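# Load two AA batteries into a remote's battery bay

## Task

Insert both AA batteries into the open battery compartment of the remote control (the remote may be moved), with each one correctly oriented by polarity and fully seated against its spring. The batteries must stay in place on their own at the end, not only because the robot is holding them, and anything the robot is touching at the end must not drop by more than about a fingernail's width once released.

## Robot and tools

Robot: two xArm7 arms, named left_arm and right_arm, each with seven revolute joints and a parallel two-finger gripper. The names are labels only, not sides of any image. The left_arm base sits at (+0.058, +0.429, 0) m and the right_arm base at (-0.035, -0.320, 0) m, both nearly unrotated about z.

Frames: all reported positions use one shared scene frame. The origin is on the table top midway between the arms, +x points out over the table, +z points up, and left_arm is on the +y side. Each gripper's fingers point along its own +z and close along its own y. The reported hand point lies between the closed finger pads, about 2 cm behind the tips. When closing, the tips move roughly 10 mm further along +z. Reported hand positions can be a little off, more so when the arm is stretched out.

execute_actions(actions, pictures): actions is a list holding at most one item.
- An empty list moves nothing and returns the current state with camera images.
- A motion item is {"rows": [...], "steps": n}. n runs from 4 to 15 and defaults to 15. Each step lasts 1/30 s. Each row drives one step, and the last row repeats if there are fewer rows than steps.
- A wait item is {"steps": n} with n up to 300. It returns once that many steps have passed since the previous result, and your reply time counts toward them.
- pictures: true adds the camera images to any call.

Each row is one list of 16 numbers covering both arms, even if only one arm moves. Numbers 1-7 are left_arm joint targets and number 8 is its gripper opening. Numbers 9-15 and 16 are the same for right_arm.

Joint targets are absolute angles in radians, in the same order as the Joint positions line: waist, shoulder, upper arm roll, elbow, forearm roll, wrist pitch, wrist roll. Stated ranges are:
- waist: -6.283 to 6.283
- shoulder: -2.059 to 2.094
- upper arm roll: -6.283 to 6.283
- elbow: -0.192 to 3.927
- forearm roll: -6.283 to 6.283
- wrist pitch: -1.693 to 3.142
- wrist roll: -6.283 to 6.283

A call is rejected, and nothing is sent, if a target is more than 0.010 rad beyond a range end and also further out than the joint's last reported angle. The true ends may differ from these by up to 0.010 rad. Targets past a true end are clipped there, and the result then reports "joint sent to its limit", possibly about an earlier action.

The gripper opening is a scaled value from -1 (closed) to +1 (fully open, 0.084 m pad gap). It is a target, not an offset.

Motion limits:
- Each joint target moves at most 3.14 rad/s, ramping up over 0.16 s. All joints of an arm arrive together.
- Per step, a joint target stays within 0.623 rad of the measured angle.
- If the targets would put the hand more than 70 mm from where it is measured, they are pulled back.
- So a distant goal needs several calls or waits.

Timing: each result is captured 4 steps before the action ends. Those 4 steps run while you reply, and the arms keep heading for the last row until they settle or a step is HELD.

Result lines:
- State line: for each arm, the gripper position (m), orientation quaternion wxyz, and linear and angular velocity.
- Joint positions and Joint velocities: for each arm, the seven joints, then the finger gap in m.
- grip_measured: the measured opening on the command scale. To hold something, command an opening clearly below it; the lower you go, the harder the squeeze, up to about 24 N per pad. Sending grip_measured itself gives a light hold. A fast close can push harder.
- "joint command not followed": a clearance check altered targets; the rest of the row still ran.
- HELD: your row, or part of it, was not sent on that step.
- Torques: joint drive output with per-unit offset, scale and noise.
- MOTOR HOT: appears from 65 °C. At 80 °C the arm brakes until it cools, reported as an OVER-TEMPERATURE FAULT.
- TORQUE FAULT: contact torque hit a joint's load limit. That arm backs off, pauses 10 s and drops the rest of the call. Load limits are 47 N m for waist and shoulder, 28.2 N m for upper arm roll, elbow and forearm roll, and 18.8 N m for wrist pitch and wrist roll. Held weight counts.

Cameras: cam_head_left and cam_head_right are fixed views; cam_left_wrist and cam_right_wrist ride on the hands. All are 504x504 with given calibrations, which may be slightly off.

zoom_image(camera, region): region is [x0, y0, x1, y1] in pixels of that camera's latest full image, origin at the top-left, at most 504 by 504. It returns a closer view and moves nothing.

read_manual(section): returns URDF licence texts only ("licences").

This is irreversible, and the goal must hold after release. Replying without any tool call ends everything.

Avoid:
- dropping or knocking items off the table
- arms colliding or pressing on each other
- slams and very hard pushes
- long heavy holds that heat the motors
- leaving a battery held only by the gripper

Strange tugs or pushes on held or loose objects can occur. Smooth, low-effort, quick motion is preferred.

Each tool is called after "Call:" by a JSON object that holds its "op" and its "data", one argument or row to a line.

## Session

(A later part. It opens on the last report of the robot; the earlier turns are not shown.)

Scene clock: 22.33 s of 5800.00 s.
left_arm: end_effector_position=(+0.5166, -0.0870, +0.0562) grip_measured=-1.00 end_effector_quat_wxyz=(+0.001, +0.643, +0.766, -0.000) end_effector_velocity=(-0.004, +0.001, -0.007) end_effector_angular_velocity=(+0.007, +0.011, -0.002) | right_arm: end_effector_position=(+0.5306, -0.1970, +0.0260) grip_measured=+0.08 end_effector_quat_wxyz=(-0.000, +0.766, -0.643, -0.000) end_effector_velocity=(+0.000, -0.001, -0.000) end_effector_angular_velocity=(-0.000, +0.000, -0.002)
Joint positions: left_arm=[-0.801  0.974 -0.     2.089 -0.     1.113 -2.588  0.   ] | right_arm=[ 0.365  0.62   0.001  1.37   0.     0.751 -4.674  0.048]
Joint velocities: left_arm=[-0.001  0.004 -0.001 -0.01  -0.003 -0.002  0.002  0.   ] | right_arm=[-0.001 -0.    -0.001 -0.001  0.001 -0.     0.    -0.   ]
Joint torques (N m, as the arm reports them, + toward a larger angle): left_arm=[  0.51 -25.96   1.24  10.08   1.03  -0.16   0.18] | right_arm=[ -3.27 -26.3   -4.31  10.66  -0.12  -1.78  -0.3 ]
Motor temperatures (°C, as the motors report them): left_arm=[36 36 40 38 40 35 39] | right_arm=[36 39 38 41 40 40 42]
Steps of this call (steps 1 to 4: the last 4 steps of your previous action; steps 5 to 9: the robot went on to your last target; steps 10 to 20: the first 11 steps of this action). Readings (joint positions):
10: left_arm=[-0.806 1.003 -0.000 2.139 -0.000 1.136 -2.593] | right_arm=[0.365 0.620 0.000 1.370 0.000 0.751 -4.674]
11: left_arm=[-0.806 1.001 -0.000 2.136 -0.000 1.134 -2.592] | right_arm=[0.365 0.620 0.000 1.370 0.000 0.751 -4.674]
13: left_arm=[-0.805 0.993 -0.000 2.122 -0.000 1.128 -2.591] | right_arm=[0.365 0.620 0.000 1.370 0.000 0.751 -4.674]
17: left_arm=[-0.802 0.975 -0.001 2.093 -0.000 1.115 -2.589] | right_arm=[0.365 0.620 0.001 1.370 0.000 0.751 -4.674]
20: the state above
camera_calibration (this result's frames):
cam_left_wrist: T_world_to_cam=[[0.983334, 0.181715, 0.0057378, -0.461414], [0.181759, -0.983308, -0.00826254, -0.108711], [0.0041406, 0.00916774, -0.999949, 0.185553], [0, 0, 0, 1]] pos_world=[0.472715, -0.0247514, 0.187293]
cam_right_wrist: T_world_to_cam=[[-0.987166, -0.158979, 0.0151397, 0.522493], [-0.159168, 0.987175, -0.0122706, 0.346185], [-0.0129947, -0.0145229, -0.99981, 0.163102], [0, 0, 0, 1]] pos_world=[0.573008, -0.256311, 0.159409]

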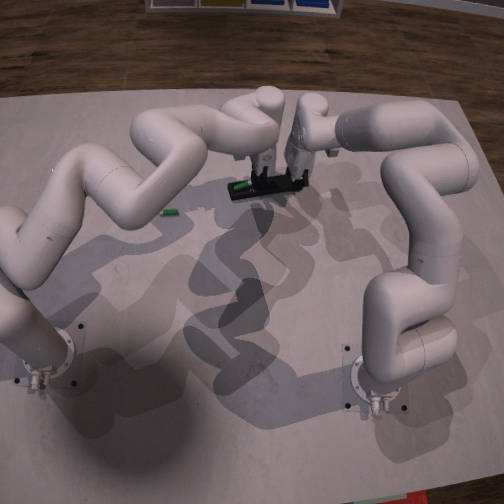

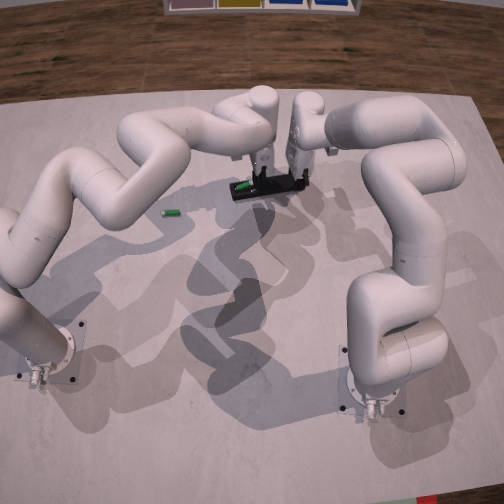

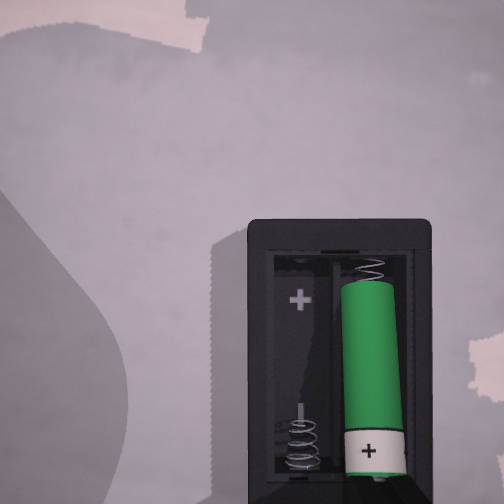

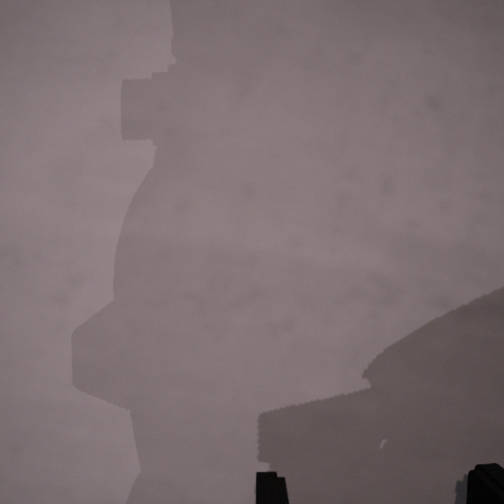

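Call:
{"op": "execute_actions", "data": {
  "actions": [
    {"rows":[[-0.8007,0.9709,0,2.0817,0,1.1109,-2.5877,-1,0.3647,0.6195,0,1.3704,0,0.7509,-4.674,-0.3],[-0.8001,0.9673,0,2.0754,0,1.1081,-2.5871,-1,0.3647,0.6195,0,1.3704,0,0.7509,-4.674,-0.3],[-0.7995,0.9638,0,2.069,0,1.1052,-2.5865,-1,0.3647,0.6195,0,1.3704,0,0.7509,-4.674,-0.3],[-0.7989,0.9602,0,2.0627,0,1.1024,-2.5859,-1,0.3647,0.6195,0,1.3704,0,0.7509,-4.674,-0.3],[-0.7983,0.9567,0,2.0563,0,1.0996,-2.5853,-1,0.3647,0.6195,0,1.3704,0,0.7509,-4.674,-0.3]],"steps":14}
  ],
  "pictures": true
}}

Call:
{"op": "zoom_image", "data": {
  "camera": "cam_left_wrist",
  "region": [220, 200, 460, 504]
}}

Scene clock: 23.13 s of 5800.00 s.
left_arm: end_effector_position=(+0.5158, -0.0832, +0.0562) grip_measured=-1.00 end_effector_quat_wxyz=(+0.001, +0.643, +0.766, -0.000) end_effector_velocity=(-0.002, +0.002, -0.005) end_effector_angular_velocity=(+0.007, +0.004, -0.003) | right_arm: end_effector_position=(+0.5308, -0.1976, +0.0261) grip_measured=+0.08 end_effector_quat_wxyz=(-0.000, +0.766, -0.643, -0.000) end_effector_velocity=(+0.000, -0.001, +0.000) end_effector_angular_velocity=(-0.000, -0.001, +0.001)
Joint positions: left_arm=[-0.799  0.956 -0.     2.058 -0.     1.099 -2.585  0.   ] | right_arm=[ 0.365  0.62   0.     1.37   0.     0.751 -4.674  0.048]
Joint velocities: left_arm=[-0.001  0.003  0.    -0.007  0.002 -0.002  0.001  0.   ] | right_arm=[-0.001 -0.001 -0.    -0.001 -0.001 -0.    -0.001 -0.   ]
Joint torques (N m, as the arm reports them, + toward a larger angle): left_arm=[  2.31 -24.87   2.54   8.92   1.33   0.67   0.08] | right_arm=[ -5.93 -26.34  -6.82  10.64  -0.44  -1.79  -0.26]
Motor temperatures (°C, as the motors report them): left_arm=[36 36 40 38 40 35 39] | right_arm=[36 39 38 41 40 40 42]
Steps of this call (steps 1 to 4: the last 4 steps of your previous action; steps 5 to 14: the robot went on to your last target; steps 15 to 24: the first 10 steps of this action). Readings (joint positions):
15: left_arm=[-0.801 0.974 -0.000 2.088 -0.000 1.113 -2.588] | right_arm=[0.365 0.620 0.000 1.370 0.000 0.751 -4.674]
16: left_arm=[-0.801 0.973 -0.000 2.086 -0.000 1.112 -2.588] | right_arm=[0.365 0.620 0.000 1.370 0.000 0.751 -4.674]
18: left_arm=[-0.800 0.967 -0.001 2.075 -0.000 1.107 -2.587] | right_arm=[0.365 0.620 0.000 1.370 0.000 0.751 -4.674]
22: left_arm=[-0.799 0.956 -0.001 2.058 -0.000 1.099 -2.585] | right_arm=[0.365 0.620 0.000 1.370 0.000 0.751 -4.674]
24: the state above
camera_calibration (this result's frames):
cam_left_wrist: T_world_to_cam=[[0.983349, 0.181636, 0.00571755, -0.461393], [0.181679, -0.983323, -0.00827614, -0.104739], [0.00411896, 0.0091771, -0.999949, 0.185498], [0, 0, 0, 1]] pos_world=[0.471975, -0.0208895, 0.18726]
cam_right_wrist: T_world_to_cam=[[-0.98731, -0.15809, 0.01504, 0.522808], [-0.158285, 0.987311, -0.0127821, 0.346448], [-0.0128285, -0.0150005, -0.999805, 0.162938], [0, 0, 0, 1]] pos_world=[0.573102, -0.256957, 0.159471]

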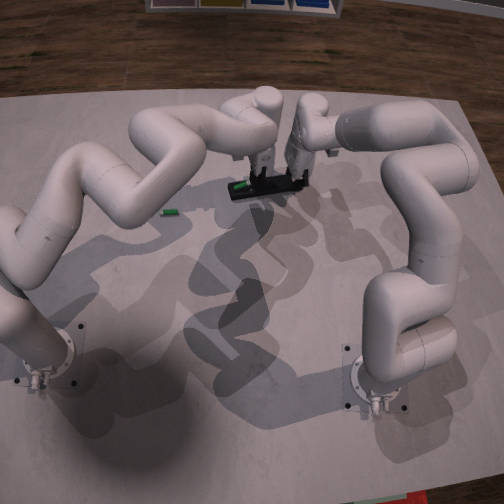

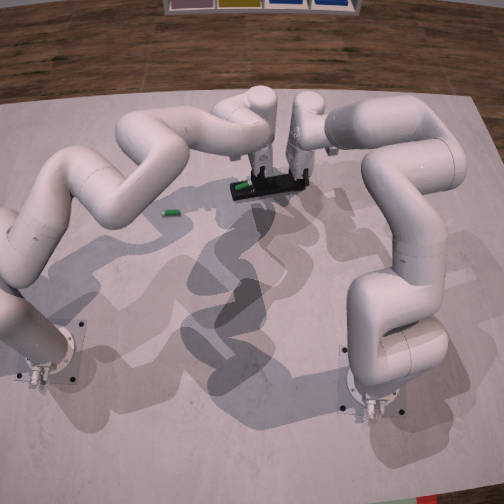

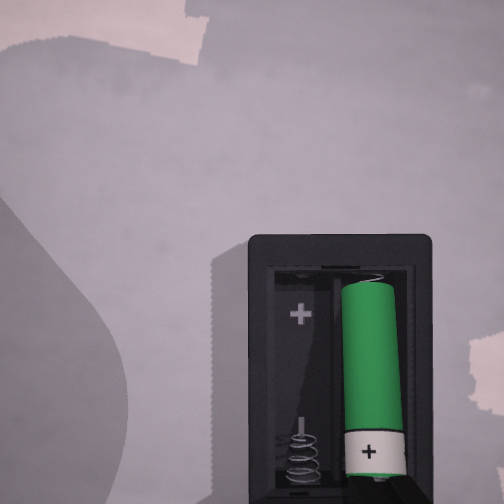

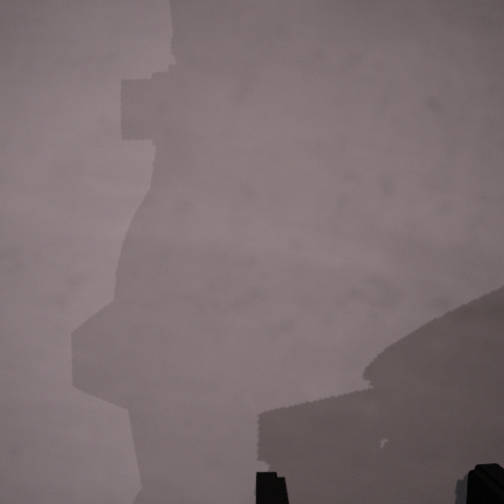

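Region (220, 200, 460, 504) of cam_left_wrist's 504x504 image, scaled by 1.658, with more detail than that image has; it fills the left 398 columns of this view, and the rest is white.

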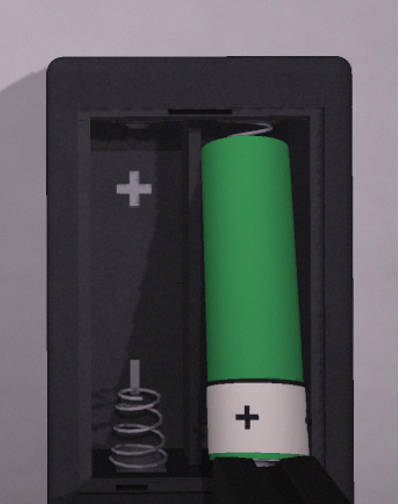

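Call:
{"op": "execute_actions", "data": {
  "actions": [
    {"rows":[[-0.7983,0.958,0,2.0558,0,1.0977,-2.5853,-1,0.3647,0.6195,0,1.3704,0,0.7509,-4.674,-0.3],[-0.7983,0.9594,0,2.0553,0,1.0958,-2.5853,-1,0.3647,0.6195,0,1.3704,0,0.7509,-4.674,-0.3],[-0.7983,0.9607,0,2.0547,0,1.094,-2.5853,-1,0.3647,0.6195,0,1.3704,0,0.7509,-4.674,-0.3],[-0.7983,0.9621,0,2.0542,0,1.0921,-2.5853,-1,0.3647,0.6195,0,1.3704,0,0.7509,-4.674,-0.3],[-0.7983,0.9634,0,2.0537,0,1.0902,-2.5853,-1,0.3647,0.6195,0,1.3704,0,0.7509,-4.674,-0.3],[-0.7983,0.9648,0,2.0532,0,1.0883,-2.5853,-1,0.3647,0.6195,0,1.3704,0,0.7509,-4.674,-0.3],[-0.7983,0.9661,0,2.0526,0,1.0865,-2.5853,-1,0.3647,0.6195,0,1.3704,0,0.7509,-4.674,-0.3],[-0.7983,0.9675,0,2.0521,0,1.0846,-2.5853,-1,0.3647,0.6195,0,1.3704,0,0.7509,-4.674,-0.3]],"steps":15}
  ],
  "pictures": true
}}

Call:
{"op": "zoom_image", "data": {
  "camera": "cam_left_wrist",
  "region": [220, 200, 460, 504]
}}

Scene clock: 23.87 s of 5800.00 s.
left_arm: end_effector_position=(+0.5151, -0.0831, +0.0469) grip_measured=-1.00 end_effector_quat_wxyz=(+0.000, +0.643, +0.766, -0.000) end_effector_velocity=(+0.002, +0.003, -0.007) end_effector_angular_velocity=(+0.005, +0.001, +0.004) | right_arm: end_effector_position=(+0.5304, -0.1962, +0.0260) grip_measured=+0.08 end_effector_quat_wxyz=(-0.000, +0.767, -0.642, -0.001) end_effector_velocity=(-0.001, +0.001, -0.001) end_effector_angular_velocity=(-0.001, +0.003, +0.003)
Joint positions: left_arm=[-0.799  0.968 -0.001  2.052 -0.     1.084 -2.585  0.   ] | right_arm=[ 0.366  0.62   0.002  1.37   0.     0.751 -4.674  0.048]
Joint velocities: left_arm=[ 0.002  0.008  0.002 -0.004  0.001 -0.007 -0.001  0.   ] | right_arm=[ 0.001  0.001  0.002 -0.002 -0.001  0.001  0.    -0.   ]
Joint torques (N m, as the arm reports them, + toward a larger angle): left_arm=[  5.78 -25.09   4.37   7.88   1.77   1.56   0.18] | right_arm=[-11.52 -26.47 -12.02  10.6   -1.19  -1.64  -0.3 ]
Motor temperatures (°C, as the motors report them): left_arm=[36 36 40 38 40 35 39] | right_arm=[36 39 38 41 40 40 42]
Steps of this call (steps 1 to 4: the last 4 steps of your previous action; steps 5 to 11: the robot went on to your last target; steps 12 to 22: the first 11 steps of this action). Readings (joint positions):
12: left_arm=[-0.799 0.956 -0.000 2.057 -0.000 1.099 -2.585] | right_arm=[0.365 0.619 0.001 1.370 0.000 0.751 -4.674]
13: left_arm=[-0.799 0.957 -0.000 2.057 -0.000 1.098 -2.585] | right_arm=[0.365 0.619 0.001 1.370 0.000 0.751 -4.674]
15: left_arm=[-0.799 0.959 -0.000 2.056 -0.000 1.095 -2.585] | right_arm=[0.365 0.619 0.001 1.370 0.000 0.751 -4.674]
19: left_arm=[-0.799 0.965 -0.001 2.054 -0.000 1.087 -2.585] | right_arm=[0.366 0.619 0.002 1.370 0.000 0.751 -4.674]
22: the state above
camera_calibration (this result's frames):
cam_left_wrist: T_world_to_cam=[[0.983466, 0.181044, 0.0042343, -0.460653], [0.181078, -0.983418, -0.00994837, -0.104193], [0.002363, 0.0105506, -0.999942, 0.177244], [0, 0, 0, 1]] pos_world=[0.471484, -0.0209374, 0.178148]
cam_right_wrist: T_world_to_cam=[[-0.986985, -0.16009, 0.0152448, 0.522101], [-0.160274, 0.987003, -0.0116931, 0.345919], [-0.0131747, -0.0139843, -0.999815, 0.163295], [0, 0, 0, 1]] pos_world=[0.572899, -0.255556, 0.15935]

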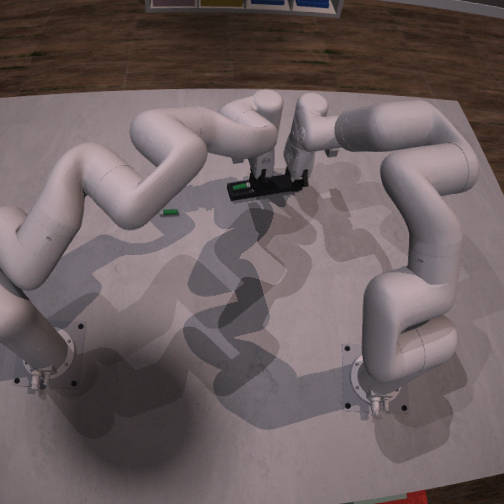

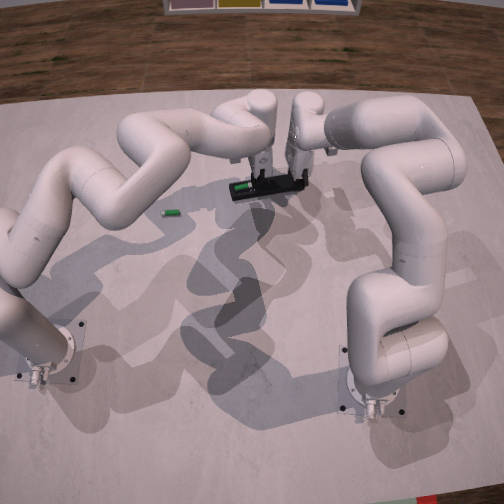

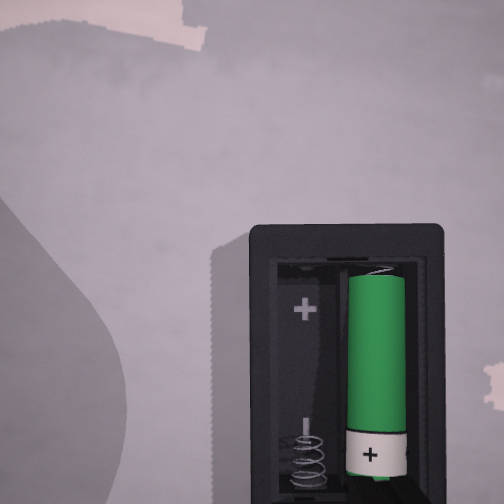

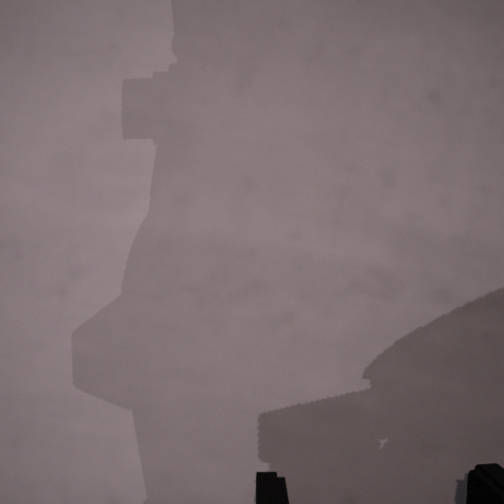

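Region (220, 200, 460, 504) of cam_left_wrist's 504x504 image, scaled by 1.658, with more detail than that image has; it fills the left 398 columns of this view, and the rest is white.

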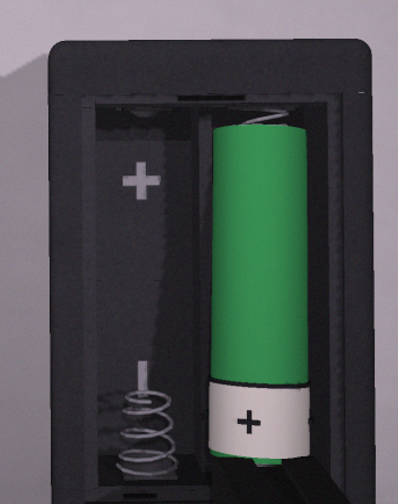

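Call:
{"op": "execute_actions", "data": {
  "actions": [
    {"rows":[[-0.799,0.9721,0,2.0604,0,1.0883,-2.586,-1,0.3647,0.6195,0,1.3704,0,0.7509,-4.674,-0.3],[-0.7998,0.9767,0,2.0687,0,1.092,-2.5868,-1,0.3647,0.6195,0,1.3704,0,0.7509,-4.674,-0.3],[-0.8005,0.9813,0,2.0769,0,1.0957,-2.5875,-1,0.3647,0.6195,0,1.3704,0,0.7509,-4.674,-0.3],[-0.8013,0.9859,0,2.0852,0,1.0994,-2.5883,-1,0.3647,0.6195,0,1.3704,0,0.7509,-4.674,-0.3],[-0.802,0.9905,0,2.0935,0,1.1031,-2.589,-1,0.3647,0.6195,0,1.3704,0,0.7509,-4.674,-0.3],[-0.8027,0.995,0,2.1018,0,1.1067,-2.5897,-1,0.3647,0.6195,0,1.3704,0,0.7509,-4.674,-0.3],[-0.8035,0.9996,0,2.1101,0,1.1104,-2.5905,-1,0.3647,0.6195,0,1.3704,0,0.7509,-4.674,-0.3],[-0.8042,1.0042,0,2.1183,0,1.1141,-2.5912,-1,0.3647,0.6195,0,1.3704,0,0.7509,-4.674,-0.3],[-0.805,1.0088,0,2.1266,0,1.1178,-2.592,-1,0.3647,0.6195,0,1.3704,0,0.7509,-4.674,-0.3],[-0.8057,1.0134,0,2.1349,0,1.1215,-2.5927,-1,0.3647,0.6195,0,1.3704,0,0.7509,-4.674,-0.3]],"steps":15}
  ],
  "pictures": true
}}

Call:
{"op": "zoom_image", "data": {
  "camera": "cam_left_wrist",
  "region": [220, 200, 460, 504]
}}

Scene clock: 24.63 s of 5800.00 s.
left_arm: end_effector_position=(+0.5178, -0.0891, +0.0454) grip_measured=-1.00 end_effector_quat_wxyz=(-0.002, +0.642, +0.767, +0.001) end_effector_velocity=(+0.007, -0.018, -0.006) end_effector_angular_velocity=(+0.012, +0.001, +0.005) | right_arm: end_effector_position=(+0.5313, -0.2006, +0.0261) grip_measured=+0.08 end_effector_quat_wxyz=(+0.001, +0.765, -0.644, +0.001) end_effector_velocity=(+0.002, -0.009, -0.000) end_effector_angular_velocity=(-0.007, -0.001, -0.014)
Joint positions: left_arm=[-0.804  1.01   0.002  2.124  0.     1.119 -2.592  0.   ] | right_arm=[ 0.363  0.619 -0.003  1.37  -0.001  0.751 -4.674  0.048]
Joint velocities: left_arm=[-0.015  0.125  0.006  0.211  0.002  0.096 -0.018  0.   ] | right_arm=[-0.005 -0.    -0.01  -0.001 -0.001  0.     0.001 -0.   ]
Joint torques (N m, as the arm reports them, + toward a larger angle): left_arm=[  3.25 -27.16   2.56   8.67   1.57   0.58   0.15] | right_arm=[ -7.31 -26.16  -8.06  10.61  -0.76  -1.77  -0.32]
Motor temperatures (°C, as the motors report them): left_arm=[36 36 40 38 40 35 39] | right_arm=[36 39 38 41 40 40 42]
Steps of this call (steps 1 to 4: the last 4 steps of your previous action; steps 5 to 12: the robot went on to your last target; steps 13 to 23: the first 11 steps of this action). Readings (joint positions):
13: left_arm=[-0.799 0.967 -0.001 2.053 -0.000 1.084 -2.585] | right_arm=[0.365 0.619 0.001 1.370 0.000 0.751 -4.674]
14: left_arm=[-0.799 0.969 -0.000 2.056 -0.000 1.086 -2.586] | right_arm=[0.365 0.619 0.001 1.370 0.000 0.751 -4.674]
16: left_arm=[-0.800 0.976 0.000 2.069 0.000 1.092 -2.587] | right_arm=[0.365 0.619 0.000 1.370 0.000 0.751 -4.674]
20: left_arm=[-0.802 0.996 0.001 2.101 0.000 1.108 -2.590] | right_arm=[0.364 0.619 -0.002 1.370 -0.000 0.751 -4.674]
23: the state above
camera_calibration (this result's frames):
cam_left_wrist: T_world_to_cam=[[0.983004, 0.183538, 0.00405278, -0.461733], [0.18358, -0.982885, -0.0153682, -0.111661], [0.00116276, 0.015851, -0.999874, 0.17691], [0, 0, 0, 1]] pos_world=[0.474179, -0.0278085, 0.177043]
cam_right_wrist: T_world_to_cam=[[-0.987914, -0.154267, 0.0151207, 0.523976], [-0.154492, 0.987879, -0.0150476, 0.347598], [-0.0126161, -0.0172017, -0.999772, 0.162329], [0, 0, 0, 1]] pos_world=[0.573392, -0.259761, 0.1596]

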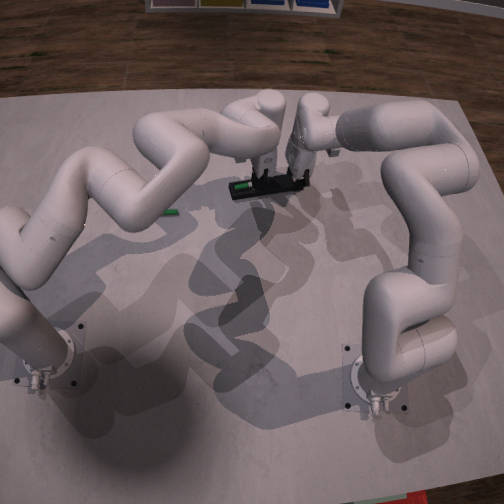

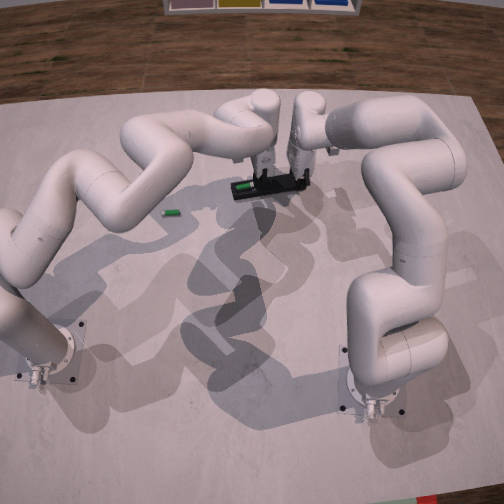

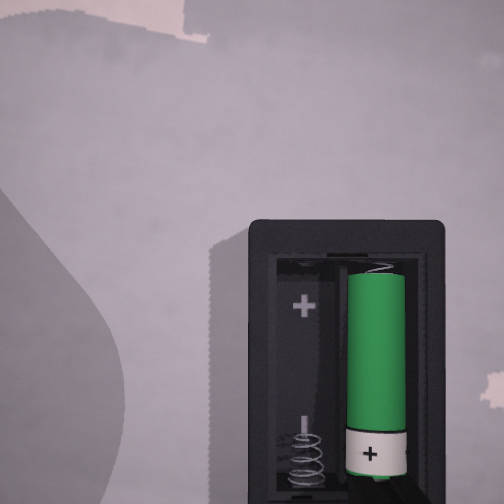

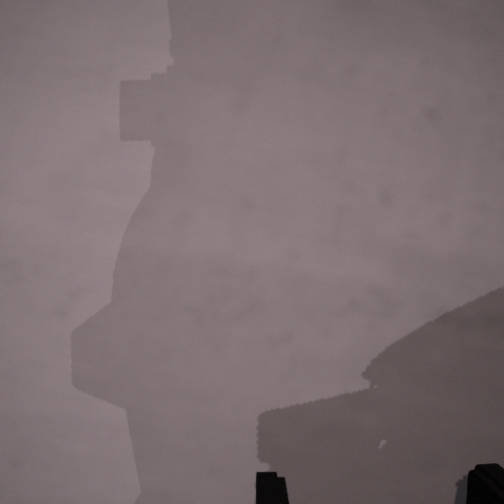

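Region (220, 200, 460, 504) of cam_left_wrist's 504x504 image, scaled by 1.658, with more detail than that image has; it fills the left 398 columns of this view, and the rest is white.

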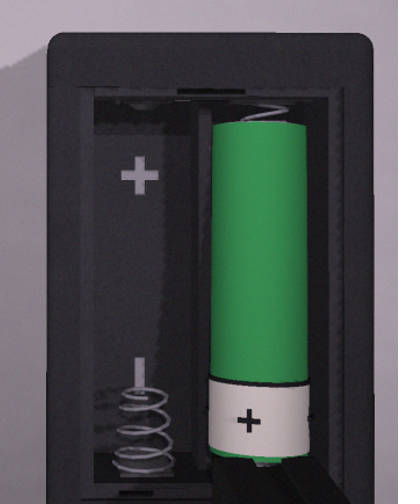

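Call:
{"op": "execute_actions", "data": {
  "actions": []
}}

Call:
{"op": "zoom_image", "data": {
  "camera": "cam_left_wrist",
  "region": [220, 200, 460, 504]
}}

Scene clock: 24.87 s of 5800.00 s.
left_arm: end_effector_position=(+0.5179, -0.0905, +0.0458) grip_measured=-1.00 end_effector_quat_wxyz=(-0.002, +0.642, +0.766, +0.001) end_effector_velocity=(-0.000, -0.007, +0.007) end_effector_angular_velocity=(-0.016, -0.007, -0.003) | right_arm: end_effector_position=(+0.5313, -0.2005, +0.0261) grip_measured=+0.08 end_effector_quat_wxyz=(+0.001, +0.765, -0.644, +0.001) end_effector_velocity=(-0.000, +0.004, +0.000) end_effector_angular_velocity=(+0.004, -0.001, +0.004)
Joint positions: left_arm=[-0.805  1.014  0.001  2.133  0.     1.123 -2.593  0.   ] | right_arm=[ 0.363  0.619 -0.003  1.37  -0.001  0.751 -4.674  0.048]
Joint velocities: left_arm=[-0.003 -0.005 -0.005  0.007 -0.001 -0.004 -0.002  0.   ] | right_arm=[ 0.002  0.001  0.005  0.001  0.001 -0.001  0.001 -0.   ]
Joint torques (N m, as the arm reports them, + toward a larger angle): left_arm=[  1.62 -26.78   1.9    9.78   1.18   0.28   0.03] | right_arm=[ -4.56 -26.09  -5.65  10.69  -0.26  -1.75  -0.26]
Motor temperatures (°C, as the motors report them): left_arm=[36 36 40 38 40 35 39] | right_arm=[36 39 38 41 40 40 42]
Kept back: nothing.
Steps of this call (steps 1 to 4: the last 4 steps of your previous action; steps 5 to 7: the robot went on to your last target). Readings (joint positions):
1: left_arm=[-0.804 1.013 0.002 2.129 0.000 1.121 -2.592] | right_arm=[0.363 0.619 -0.003 1.370 -0.001 0.751 -4.674]
2: left_arm=[-0.805 1.014 0.002 2.132 0.001 1.122 -2.593] | right_arm=[0.363 0.619 -0.003 1.370 -0.001 0.751 -4.674]
4: left_arm=[-0.805 1.014 0.002 2.133 0.000 1.123 -2.593] | right_arm=[0.363 0.619 -0.003 1.370 -0.001 0.751 -4.674]
7: the state above
camera_calibration (this result's frames):
cam_left_wrist: T_world_to_cam=[[0.983035, 0.183375, 0.00407834, -0.461629], [0.183415, -0.98293, -0.0144299, -0.112939], [0.00136265, 0.0149331, -0.999888, 0.177078], [0, 0, 0, 1]] pos_world=[0.47427, -0.0290042, 0.177311]
cam_right_wrist: T_world_to_cam=[[-0.987914, -0.154265, 0.0150808, 0.523992], [-0.154488, 0.987881, -0.0149543, 0.34756], [-0.0125911, -0.0171034, -0.999774, 0.162343], [0, 0, 0, 1]] pos_world=[0.573397, -0.259738, 0.159602]

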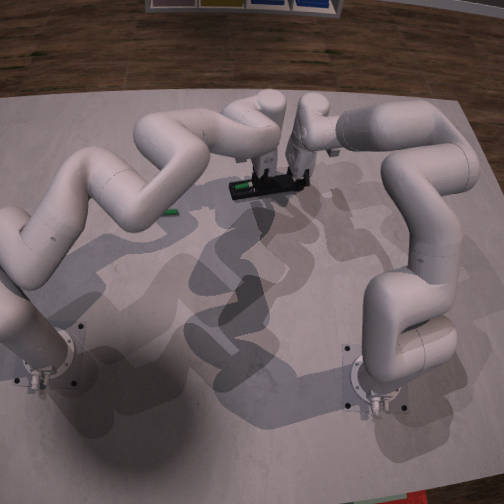

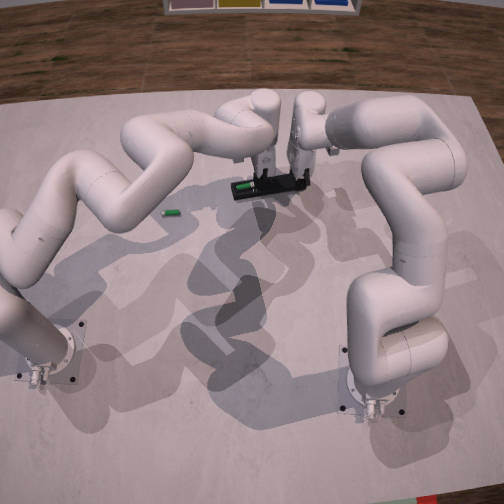

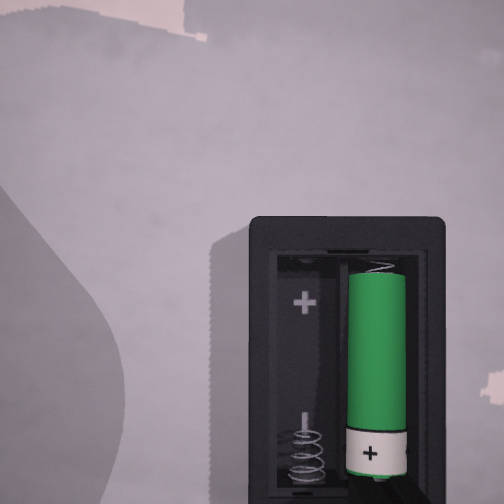

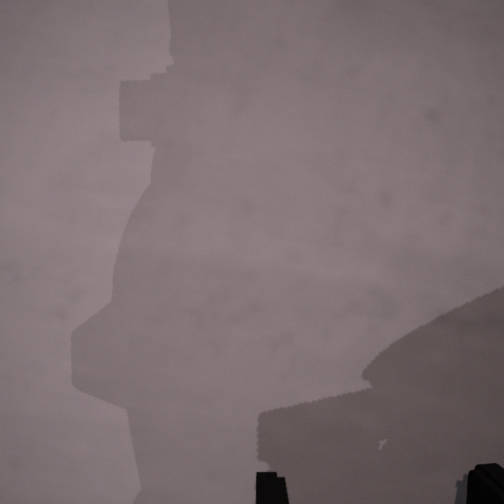

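Region (220, 200, 460, 504) of cam_left_wrist's 504x504 image, scaled by 1.658, with more detail than that image has; it fills the left 398 columns of this view, and the rest is white.

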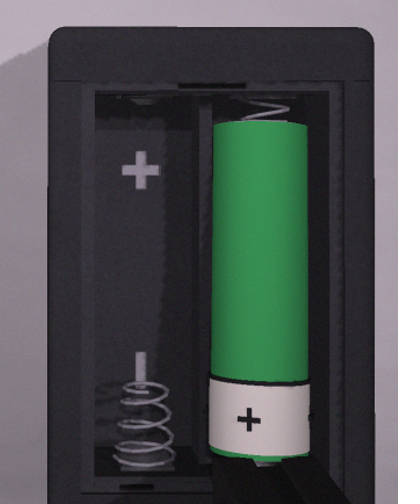

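Call:
{"op": "execute_actions", "data": {
  "actions": [
    {"rows":[[-0.8064,1.0188,0,2.1447,0,1.1259,-2.5934,-1,0.3647,0.6195,0,1.3704,0,0.7509,-4.674,-0.3],[-0.8072,1.0241,0,2.1544,0,1.1303,-2.5942,-1,0.3647,0.6195,0,1.3704,0,0.7509,-4.674,-0.3],[-0.8079,1.0295,0,2.1642,0,1.1347,-2.5949,-1,0.3647,0.6195,0,1.3704,0,0.7509,-4.674,-0.3],[-0.8086,1.0349,0,2.1739,0,1.139,-2.5956,-1,0.3647,0.6195,0,1.3704,0,0.7509,-4.674,-0.3],[-0.8094,1.0403,0,2.1837,0,1.1434,-2.5964,-1,0.3647,0.6195,0,1.3704,0,0.7509,-4.674,-0.3],[-0.8101,1.0456,0,2.1934,0,1.1478,-2.5971,-1,0.3647,0.6195,0,1.3704,0,0.7509,-4.674,-0.3],[-0.8109,1.051,0,2.2032,0,1.1522,-2.5979,-1,0.3647,0.6195,0,1.3704,0,0.7509,-4.674,-0.3],[-0.8116,1.0564,0,2.2129,0,1.1566,-2.5986,-1,0.3647,0.6195,0,1.3704,0,0.7509,-4.674,-0.3],[-0.8123,1.0618,0,2.2227,0,1.1609,-2.5993,-1,0.3647,0.6195,0,1.3704,0,0.7509,-4.674,-0.3],[-0.8131,1.0671,0,2.2324,0,1.1653,-2.6001,-1,0.3647,0.6195,0,1.3704,0,0.7509,-4.674,-0.3],[-0.8138,1.0725,0,2.2422,0,1.1697,-2.6008,-1,0.3647,0.6195,0,1.3704,0,0.7509,-4.674,-0.3]],"steps":15}
  ],
  "pictures": false
}}

Call:
{"op": "execute_actions", "data": {
  "actions": [
    {"rows":[[-0.8138,1.0725,0,2.2422,0,1.1697,-2.6008,-1,0.3647,0.6195,0,1.3704,0,0.7509,-4.674,-0.3]],"steps":8}
  ],
  "pictures": true
}}

Call:
{"op": "zoom_image", "data": {
  "camera": "cam_left_wrist",
  "region": [220, 200, 460, 504]
}}

Scene clock: 25.73 s of 5800.00 s.
left_arm: end_effector_position=(+0.5191, -0.1008, +0.0466) grip_measured=-1.00 end_effector_quat_wxyz=(-0.000, +0.643, +0.766, +0.000) end_effector_velocity=(+0.005, -0.032, +0.005) end_effector_angular_velocity=(-0.010, -0.007, -0.002) | right_arm: end_effector_position=(+0.5310, -0.1986, +0.0261) grip_measured=+0.08 end_effector_quat_wxyz=(+0.000, +0.766, -0.643, +0.000) end_effector_velocity=(-0.001, +0.006, +0.000) end_effector_angular_velocity=(+0.004, +0.000, +0.010)
Joint positions: left_arm=[-0.812  1.062  0.     2.222  0.     1.161 -2.599  0.   ] | right_arm=[ 0.364  0.62  -0.001  1.37  -0.     0.751 -4.674  0.048]
Joint velocities: left_arm=[-0.024  0.156 -0.001  0.296 -0.001  0.128 -0.022  0.   ] | right_arm=[ 0.005 -0.001  0.006 -0.001  0.    -0.    -0.001 -0.   ]
Joint torques (N m, as the arm reports them, + toward a larger angle): left_arm=[ -1.28 -28.42   0.05  11.11   0.61  -0.97   0.21] | right_arm=[  0.51 -26.05  -0.63  10.74   0.43  -1.75  -0.36]
Motor temperatures (°C, as the motors report them): left_arm=[36 36 40 38 40 35 39] | right_arm=[36 39 38 41 40 40 42]
Steps of this call (steps 1 to 15: the robot went on to your last target; steps 16 to 26: the first 11 steps of this action). Readings (joint positions):
16: left_arm=[-0.805 1.014 0.001 2.135 0.000 1.122 -2.593] | right_arm=[0.364 0.620 -0.001 1.370 -0.000 0.751 -4.674]
17: left_arm=[-0.805 1.016 0.001 2.138 0.000 1.124 -2.593] | right_arm=[0.364 0.619 -0.001 1.370 -0.000 0.751 -4.674]
19: left_arm=[-0.806 1.024 0.001 2.153 0.000 1.132 -2.594] | right_arm=[0.364 0.619 -0.001 1.370 -0.000 0.751 -4.674]
23: left_arm=[-0.810 1.046 0.001 2.192 0.000 1.148 -2.597] | right_arm=[0.364 0.619 -0.001 1.370 -0.000 0.751 -4.674]
26: the state above

Scene clock: 26.00 s of 5800.00 s.
left_arm: end_effector_position=(+0.5196, -0.1028, +0.0471) grip_measured=-1.00 end_effector_quat_wxyz=(-0.000, +0.643, +0.766, +0.000) end_effector_velocity=(+0.003, +0.000, +0.004) end_effector_angular_velocity=(-0.005, -0.004, +0.004) | right_arm: end_effector_position=(+0.5309, -0.1981, +0.0261) grip_measured=+0.08 end_effector_quat_wxyz=(+0.000, +0.766, -0.643, +0.000) end_effector_velocity=(-0.000, +0.001, -0.000) end_effector_angular_velocity=(+0.001, +0.001, -0.000)
Joint positions: left_arm=[-0.814  1.072  0.     2.242  0.     1.17  -2.601  0.   ] | right_arm=[ 0.365  0.62  -0.     1.37  -0.     0.751 -4.674  0.048]
Joint velocities: left_arm=[ 0.003 -0.003  0.001  0.003 -0.001 -0.    -0.001  0.   ] | right_arm=[ 0.001  0.001  0.     0.001  0.001  0.     0.    -0.   ]
Joint torques (N m, as the arm reports them, + toward a larger angle): left_arm=[ -2.14 -28.88  -0.32  11.48   0.57  -0.88   0.07] | right_arm=[  0.57 -26.18  -0.57  10.75   0.48  -1.77  -0.34]
Motor temperatures (°C, as the motors report them): left_arm=[36 36 40 38 40 35 39] | right_arm=[36 39 38 41 40 40 42]
Steps of this call (steps 1 to 4: the last 4 steps of your previous action; steps 5 to 8: the first 4 steps of this action). Readings (joint positions):
5: left_arm=[-0.814 1.073 -0.000 2.242 0.000 1.170 -2.601] | right_arm=[0.365 0.620 -0.000 1.370 -0.000 0.751 -4.674]
6: left_arm=[-0.814 1.073 0.000 2.242 0.000 1.170 -2.601] | right_arm=[0.365 0.620 -0.000 1.370 -0.000 0.751 -4.674]
8: the state above
camera_calibration (this result's frames):
cam_left_wrist: T_world_to_cam=[[0.983246, 0.182222, 0.00479404, -0.461308], [0.182265, -0.983188, -0.0109646, -0.12492], [0.00271545, 0.0116547, -0.999928, 0.177519], [0, 0, 0, 1]] pos_world=[0.475866, -0.0408289, 0.178348]
cam_right_wrist: T_world_to_cam=[[-0.987421, -0.157394, 0.0150791, 0.52301], [-0.157594, 0.987416, -0.0131428, 0.346627], [-0.0128207, -0.0153538, -0.9998, 0.162842], [0, 0, 0, 1]] pos_world=[0.573146, -0.257447, 0.159478]

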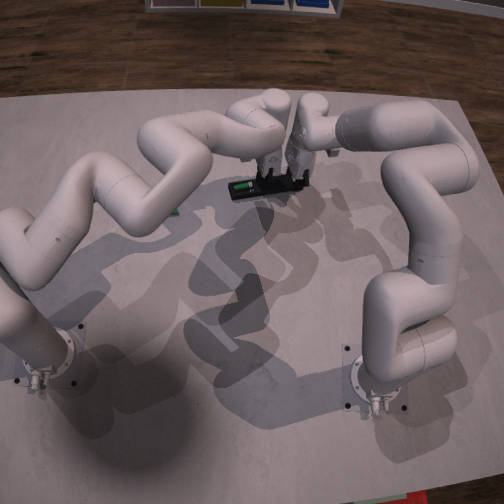

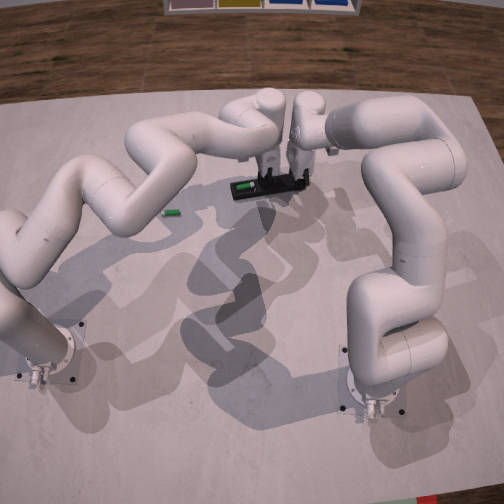

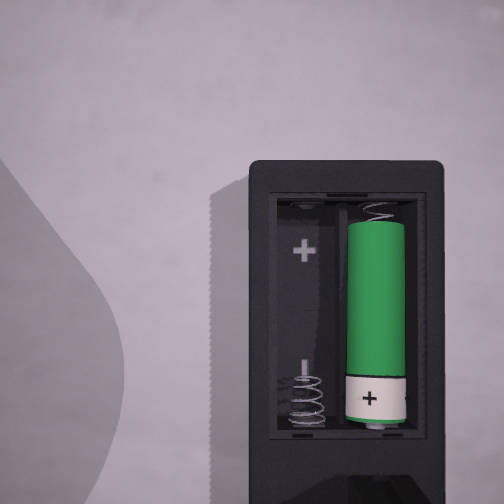

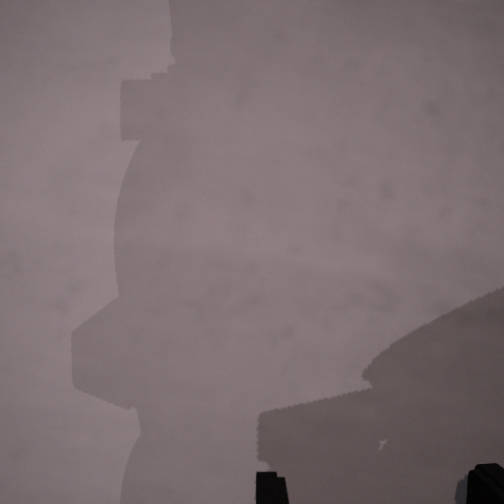

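Region (220, 200, 460, 504) of cam_left_wrist's 504x504 image, scaled by 1.658, with more detail than that image has; it fills the left 398 columns of this view, and the rest is white.

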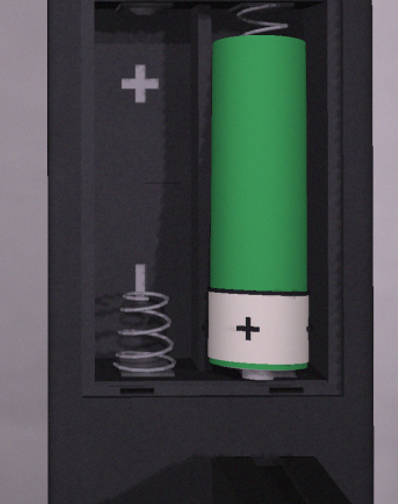

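Call:
{"op": "execute_actions", "data": {
  "actions": [
    {"rows":[[-0.8138,1.068,0,2.247,0,1.179,-2.6008,-0.95,0.3647,0.6195,0,1.3704,0,0.7509,-4.674,-0.3],[-0.8138,1.061,0,2.254,0,1.193,-2.6008,-0.85,0.3647,0.6195,0,1.3704,0,0.7509,-4.674,-0.3],[-0.8138,1.0545,0,2.2612,0,1.2067,-2.6008,-0.75,0.3647,0.6195,0,1.3704,0,0.7509,-4.674,-0.3],[-0.811,1.045,0,2.245,0,1.2,-2.598,-0.65,0.3647,0.6195,0,1.3704,0,0.7509,-4.674,-0.3],[-0.806,1.03,0,2.218,0,1.188,-2.593,-0.55,0.3647,0.6195,0,1.3704,0,0.7509,-4.674,-0.3],[-0.799,1.008,0,2.178,0,1.17,-2.586,-0.48,0.3647,0.6195,0,1.3704,0,0.7509,-4.674,-0.3],[-0.791,0.983,0,2.134,0,1.151,-2.578,-0.43,0.3647,0.6195,0,1.3704,0,0.7509,-4.674,-0.3],[-0.783,0.957,0,2.088,0,1.131,-2.57,-0.43,0.3647,0.6195,0,1.3704,0,0.7509,-4.674,-0.3],[-0.775,0.932,0,2.043,0,1.111,-2.562,-0.43,0.3647,0.6195,0,1.3704,0,0.7509,-4.674,-0.3],[-0.768,0.91,0,2.004,0,1.094,-2.555,-0.43,0.3647,0.6195,0,1.3704,0,0.7509,-4.674,-0.3],[-0.763,0.893,0,1.974,0,1.081,-2.55,-0.43,0.3647,0.6195,0,1.3704,0,0.7509,-4.674,-0.3],[-0.76,0.883,0,1.955,0,1.072,-2.547,-0.43,0.3647,0.6195,0,1.3704,0,0.7509,-4.674,-0.3],[-0.7584,0.8788,0,1.9473,0,1.0685,-2.5454,-0.43,0.3647,0.6195,0,1.3704,0,0.7509,-4.674,-0.3]],"steps":15}
  ],
  "pictures": false
}}

Call:
{"op": "execute_actions", "data": {
  "actions": [
    {"rows":[[-0.7584,0.8788,0,1.9473,0,1.0685,-2.5454,-0.43,0.3647,0.6195,0,1.3704,0,0.7509,-4.674,-0.3]],"steps":12}
  ],
  "pictures": true
}}

Call:
{"op": "zoom_image", "data": {
  "camera": "cam_left_wrist",
  "region": [180, 300, 420, 504]
}}

Scene clock: 27.67 s of 5800.00 s.
left_arm: end_effector_position=(+0.5253, -0.0755, +0.0656) grip_measured=-0.45 end_effector_quat_wxyz=(+0.000, +0.643, +0.766, -0.000) end_effector_velocity=(+0.031, +0.233, -0.032) end_effector_angular_velocity=(+0.071, +0.038, +0.042) | right_arm: end_effector_position=(+0.5308, -0.1980, +0.0261) grip_measured=+0.08 end_effector_quat_wxyz=(+0.000, +0.766, -0.643, -0.000) end_effector_velocity=(-0.000, +0.000, -0.000) end_effector_angular_velocity=(+0.000, +0.000, +0.000)
Joint positions: left_arm=[-0.781  0.951 -0.     2.077  0.     1.126 -2.568  0.024] | right_arm=[ 0.365  0.62  -0.     1.37  -0.     0.751 -4.674  0.048]
Joint velocities: left_arm=[ 0.243 -0.661  0.024 -1.257  0.002 -0.518  0.215  0.   ] | right_arm=[ 0.  0.  0. -0.  0. -0. -0. -0.]
Joint torques (N m, as the arm reports them, + toward a larger angle): left_arm=[ -1.79 -28.91  -0.31  12.04   0.61  -1.03   0.17] | right_arm=[  0.46 -26.2   -0.53  10.66   0.55  -1.79  -0.35]
Motor temperatures (°C, as the motors report them): left_arm=[36 36 40 38 40 35 39] | right_arm=[36 39 38 41 40 40 42]
Steps of this call (steps 1 to 4: the last 4 steps of your previous action; steps 5 to 15: the robot went on to your last target; steps 16 to 39: nothing new was sent; steps 40 to 50: the first 11 steps of this action). Readings (joint positions):
40: left_arm=[-0.814 1.072 0.000 2.242 0.000 1.170 -2.601] | right_arm=[0.365 0.620 -0.000 1.370 -0.000 0.751 -4.674]
41: left_arm=[-0.814 1.071 0.000 2.243 -0.000 1.174 -2.601] | right_arm=[0.365 0.620 -0.000 1.370 -0.000 0.751 -4.674]
43: left_arm=[-0.814 1.064 0.000 2.251 -0.000 1.193 -2.601] | right_arm=[0.365 0.620 -0.000 1.370 -0.000 0.751 -4.674]
47: left_arm=[-0.803 1.013 -0.002 2.196 -0.000 1.175 -2.588] | right_arm=[0.365 0.620 -0.000 1.370 -0.000 0.751 -4.674]
50: the state above

Scene clock: 28.07 s of 5800.00 s.
left_arm: end_effector_position=(+0.5250, -0.0551, +0.0646) grip_measured=-0.45 end_effector_quat_wxyz=(-0.000, +0.644, +0.765, -0.000) end_effector_velocity=(+0.010, +0.010, +0.001) end_effector_angular_velocity=(+0.008, -0.009, +0.016) | right_arm: end_effector_position=(+0.5308, -0.1980, +0.0261) grip_measured=+0.08 end_effector_quat_wxyz=(+0.000, +0.766, -0.643, -0.000) end_effector_velocity=(+0.000, -0.000, +0.000) end_effector_angular_velocity=(-0.001, -0.001, -0.000)
Joint positions: left_arm=[-0.76   0.88  -0.001  1.948 -0.     1.069 -2.545  0.024] | right_arm=[ 0.365  0.62  -0.     1.37  -0.     0.751 -4.674  0.048]
Joint velocities: left_arm=[ 0.009 -0.003  0.014 -0.002  0.002 -0.     0.001 -0.   ] | right_arm=[-0.001  0.    -0.     0.001 -0.001  0.     0.     0.   ]
Joint torques (N m, as the arm reports them, + toward a larger angle): left_arm=[ -1.48 -27.4    0.39  11.46   0.72  -0.9    0.19] | right_arm=[  0.45 -26.18  -0.58  10.62   0.43  -1.77  -0.28]
Motor temperatures (°C, as the motors report them): left_arm=[36 36 40 38 40 35 39] | right_arm=[36 40 38 41 40 40 42]
Steps of this call (steps 1 to 4: the last 4 steps of your previous action; steps 5 to 12: the first 8 steps of this action). Readings (joint positions):
5: left_arm=[-0.756 0.880 0.003 1.951 0.000 1.071 -2.546] | right_arm=[0.365 0.620 -0.000 1.370 -0.000 0.751 -4.674]
6: left_arm=[-0.756 0.879 0.002 1.949 0.000 1.070 -2.546] | right_arm=[0.365 0.620 -0.000 1.370 -0.000 0.751 -4.674]
8: left_arm=[-0.758 0.879 -0.000 1.948 -0.000 1.069 -2.546] | right_arm=[0.365 0.620 -0.000 1.370 -0.000 0.751 -4.674]
12: the state above
camera_calibration (this result's frames):
cam_left_wrist: T_world_to_cam=[[0.983667, 0.179966, 0.00344348, -0.475685], [0.179994, -0.983608, -0.0108113, -0.0776945], [0.00144136, 0.0112546, -0.999936, 0.195085], [0, 0, 0, 1]] pos_world=[0.481619, 0.00699078, 0.195871]
cam_right_wrist: T_world_to_cam=[[-0.987397, -0.157543, 0.015076, 0.522965], [-0.157742, 0.987394, -0.0130766, 0.346593], [-0.0128258, -0.0152899, -0.999801, 0.162863], [0, 0, 0, 1]] pos_world=[0.573135, -0.257344, 0.159479]

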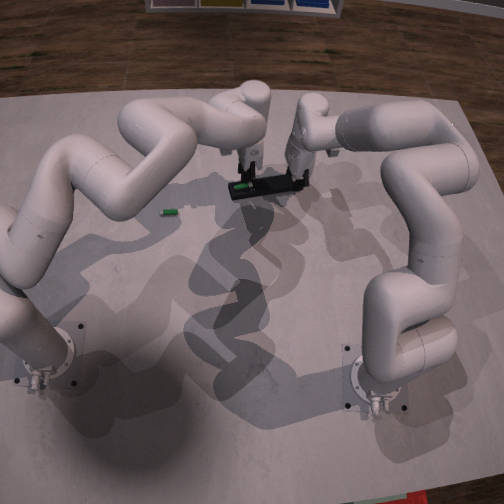

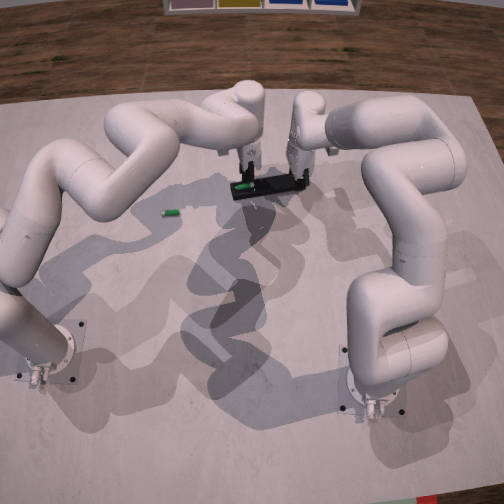

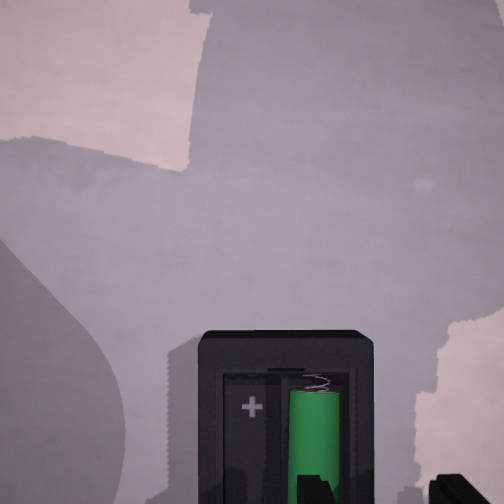

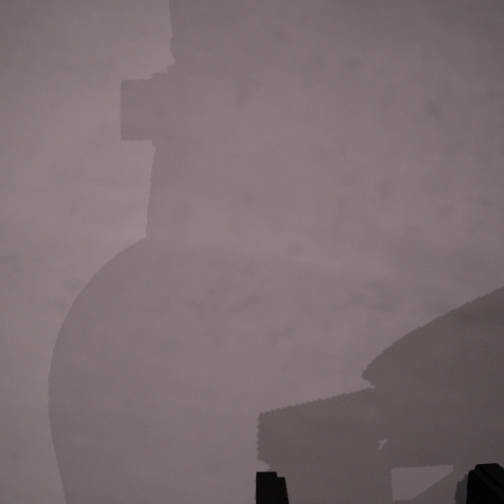

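Region (180, 300, 420, 504) of cam_left_wrist's 504x504 image, scaled by 2.100, with more detail than that image has; it fills the top 428 rows of this view, and the rest is white.

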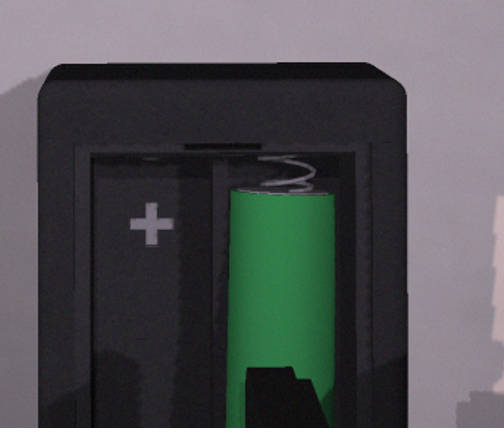

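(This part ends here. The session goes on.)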